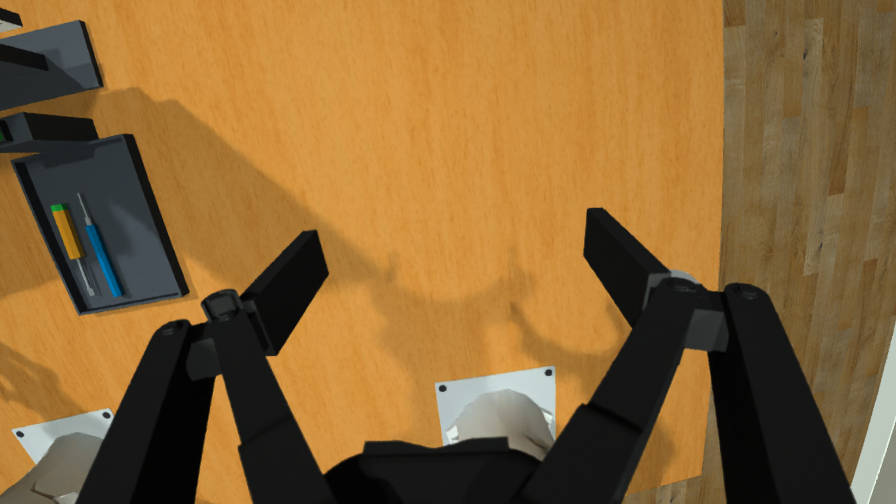

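Scene clock: 162.63 s.
left_arm: end_effector_position=(+0.6076, +0.4778, +0.1239) position_measured=233 object_status=3 end_effector_quat_wxyz=(-0.013, +0.975, +0.080, +0.207) | right_arm: end_effector_position=(+0.3999, -0.3918, +0.3132) position_measured=3 object_status=3 end_effector_quat_wxyz=(+0.064, +0.994, -0.048, +0.080)
Joint positions: left_arm=[-0.272  0.026  0.5   -2.498 -0.329  2.925 -1.141] | right_arm=[ 0.292 -0.595 -0.019 -2.443 -0.19   1.966 -1.202]
Joint velocities: left_arm=[-0.001  0.003  0.001  0.005 -0.05  -0.005  0.082] | right_arm=[-0.001  0.     0.    -0.002  0.001  0.     0.001]
Hand target (left_arm): +0.613, +0.479, +0.129; -0.016, +0.974, +0.069, +0.214
Hand target (right_arm): +0.400, -0.392, +0.313; +0.064, +0.994, -0.048, +0.080
Off the commanded pose (left_arm): 0.008 m, 2 deg.
Off the commanded pose (right_arm): 0.000 m, 0 deg.
move: off_target (left_arm)
camera_calibration (this result's frames):
cam_left_wrist: T_world_to_cam=[[-0.00816034, -0.998251, -0.0585594, 0.485131], [-0.997858, 0.0119302, -0.0643185, 0.620093], [0.0649046, 0.0579091, -0.99621, 0.239557], [0, 0, 0, 1]] pos_world=[0.607175, 0.463012, 0.306941]
cam_right_wrist: T_world_to_cam=[[-0.204422, -0.976555, 0.067465, -0.322783], [-0.93112, 0.215251, 0.294421, 0.362633], [-0.30204, -0.00263197, -0.953292, 0.598496], [0, 0, 0, 1]] pos_world=[0.452441, -0.391697, 0.485551]

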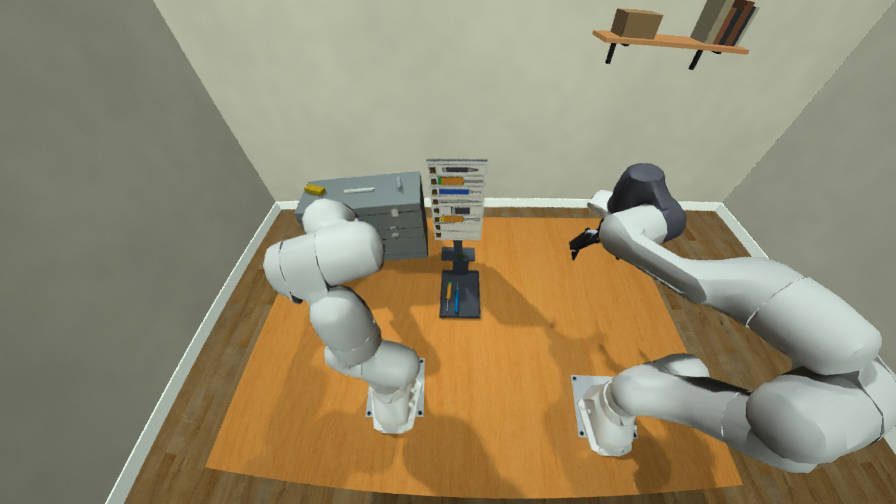

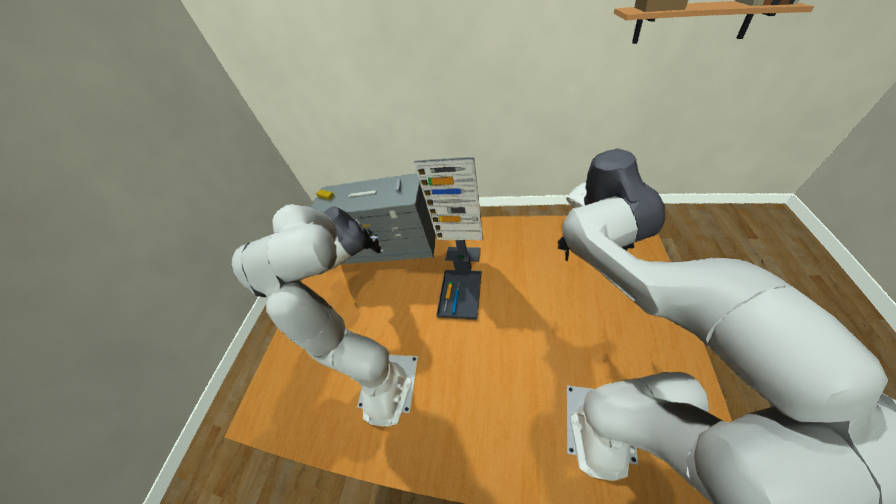

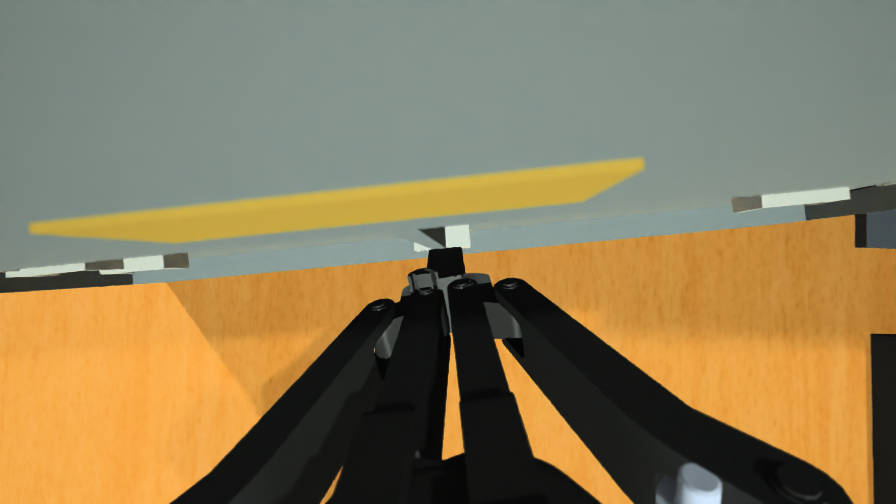

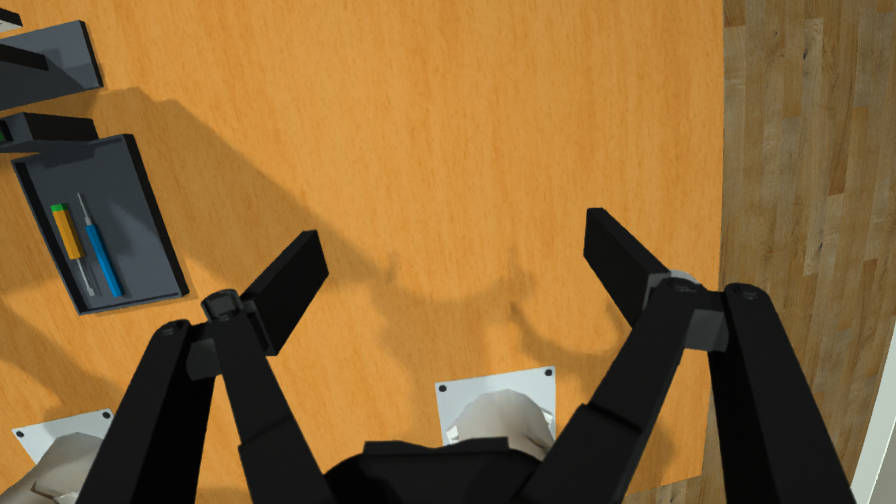

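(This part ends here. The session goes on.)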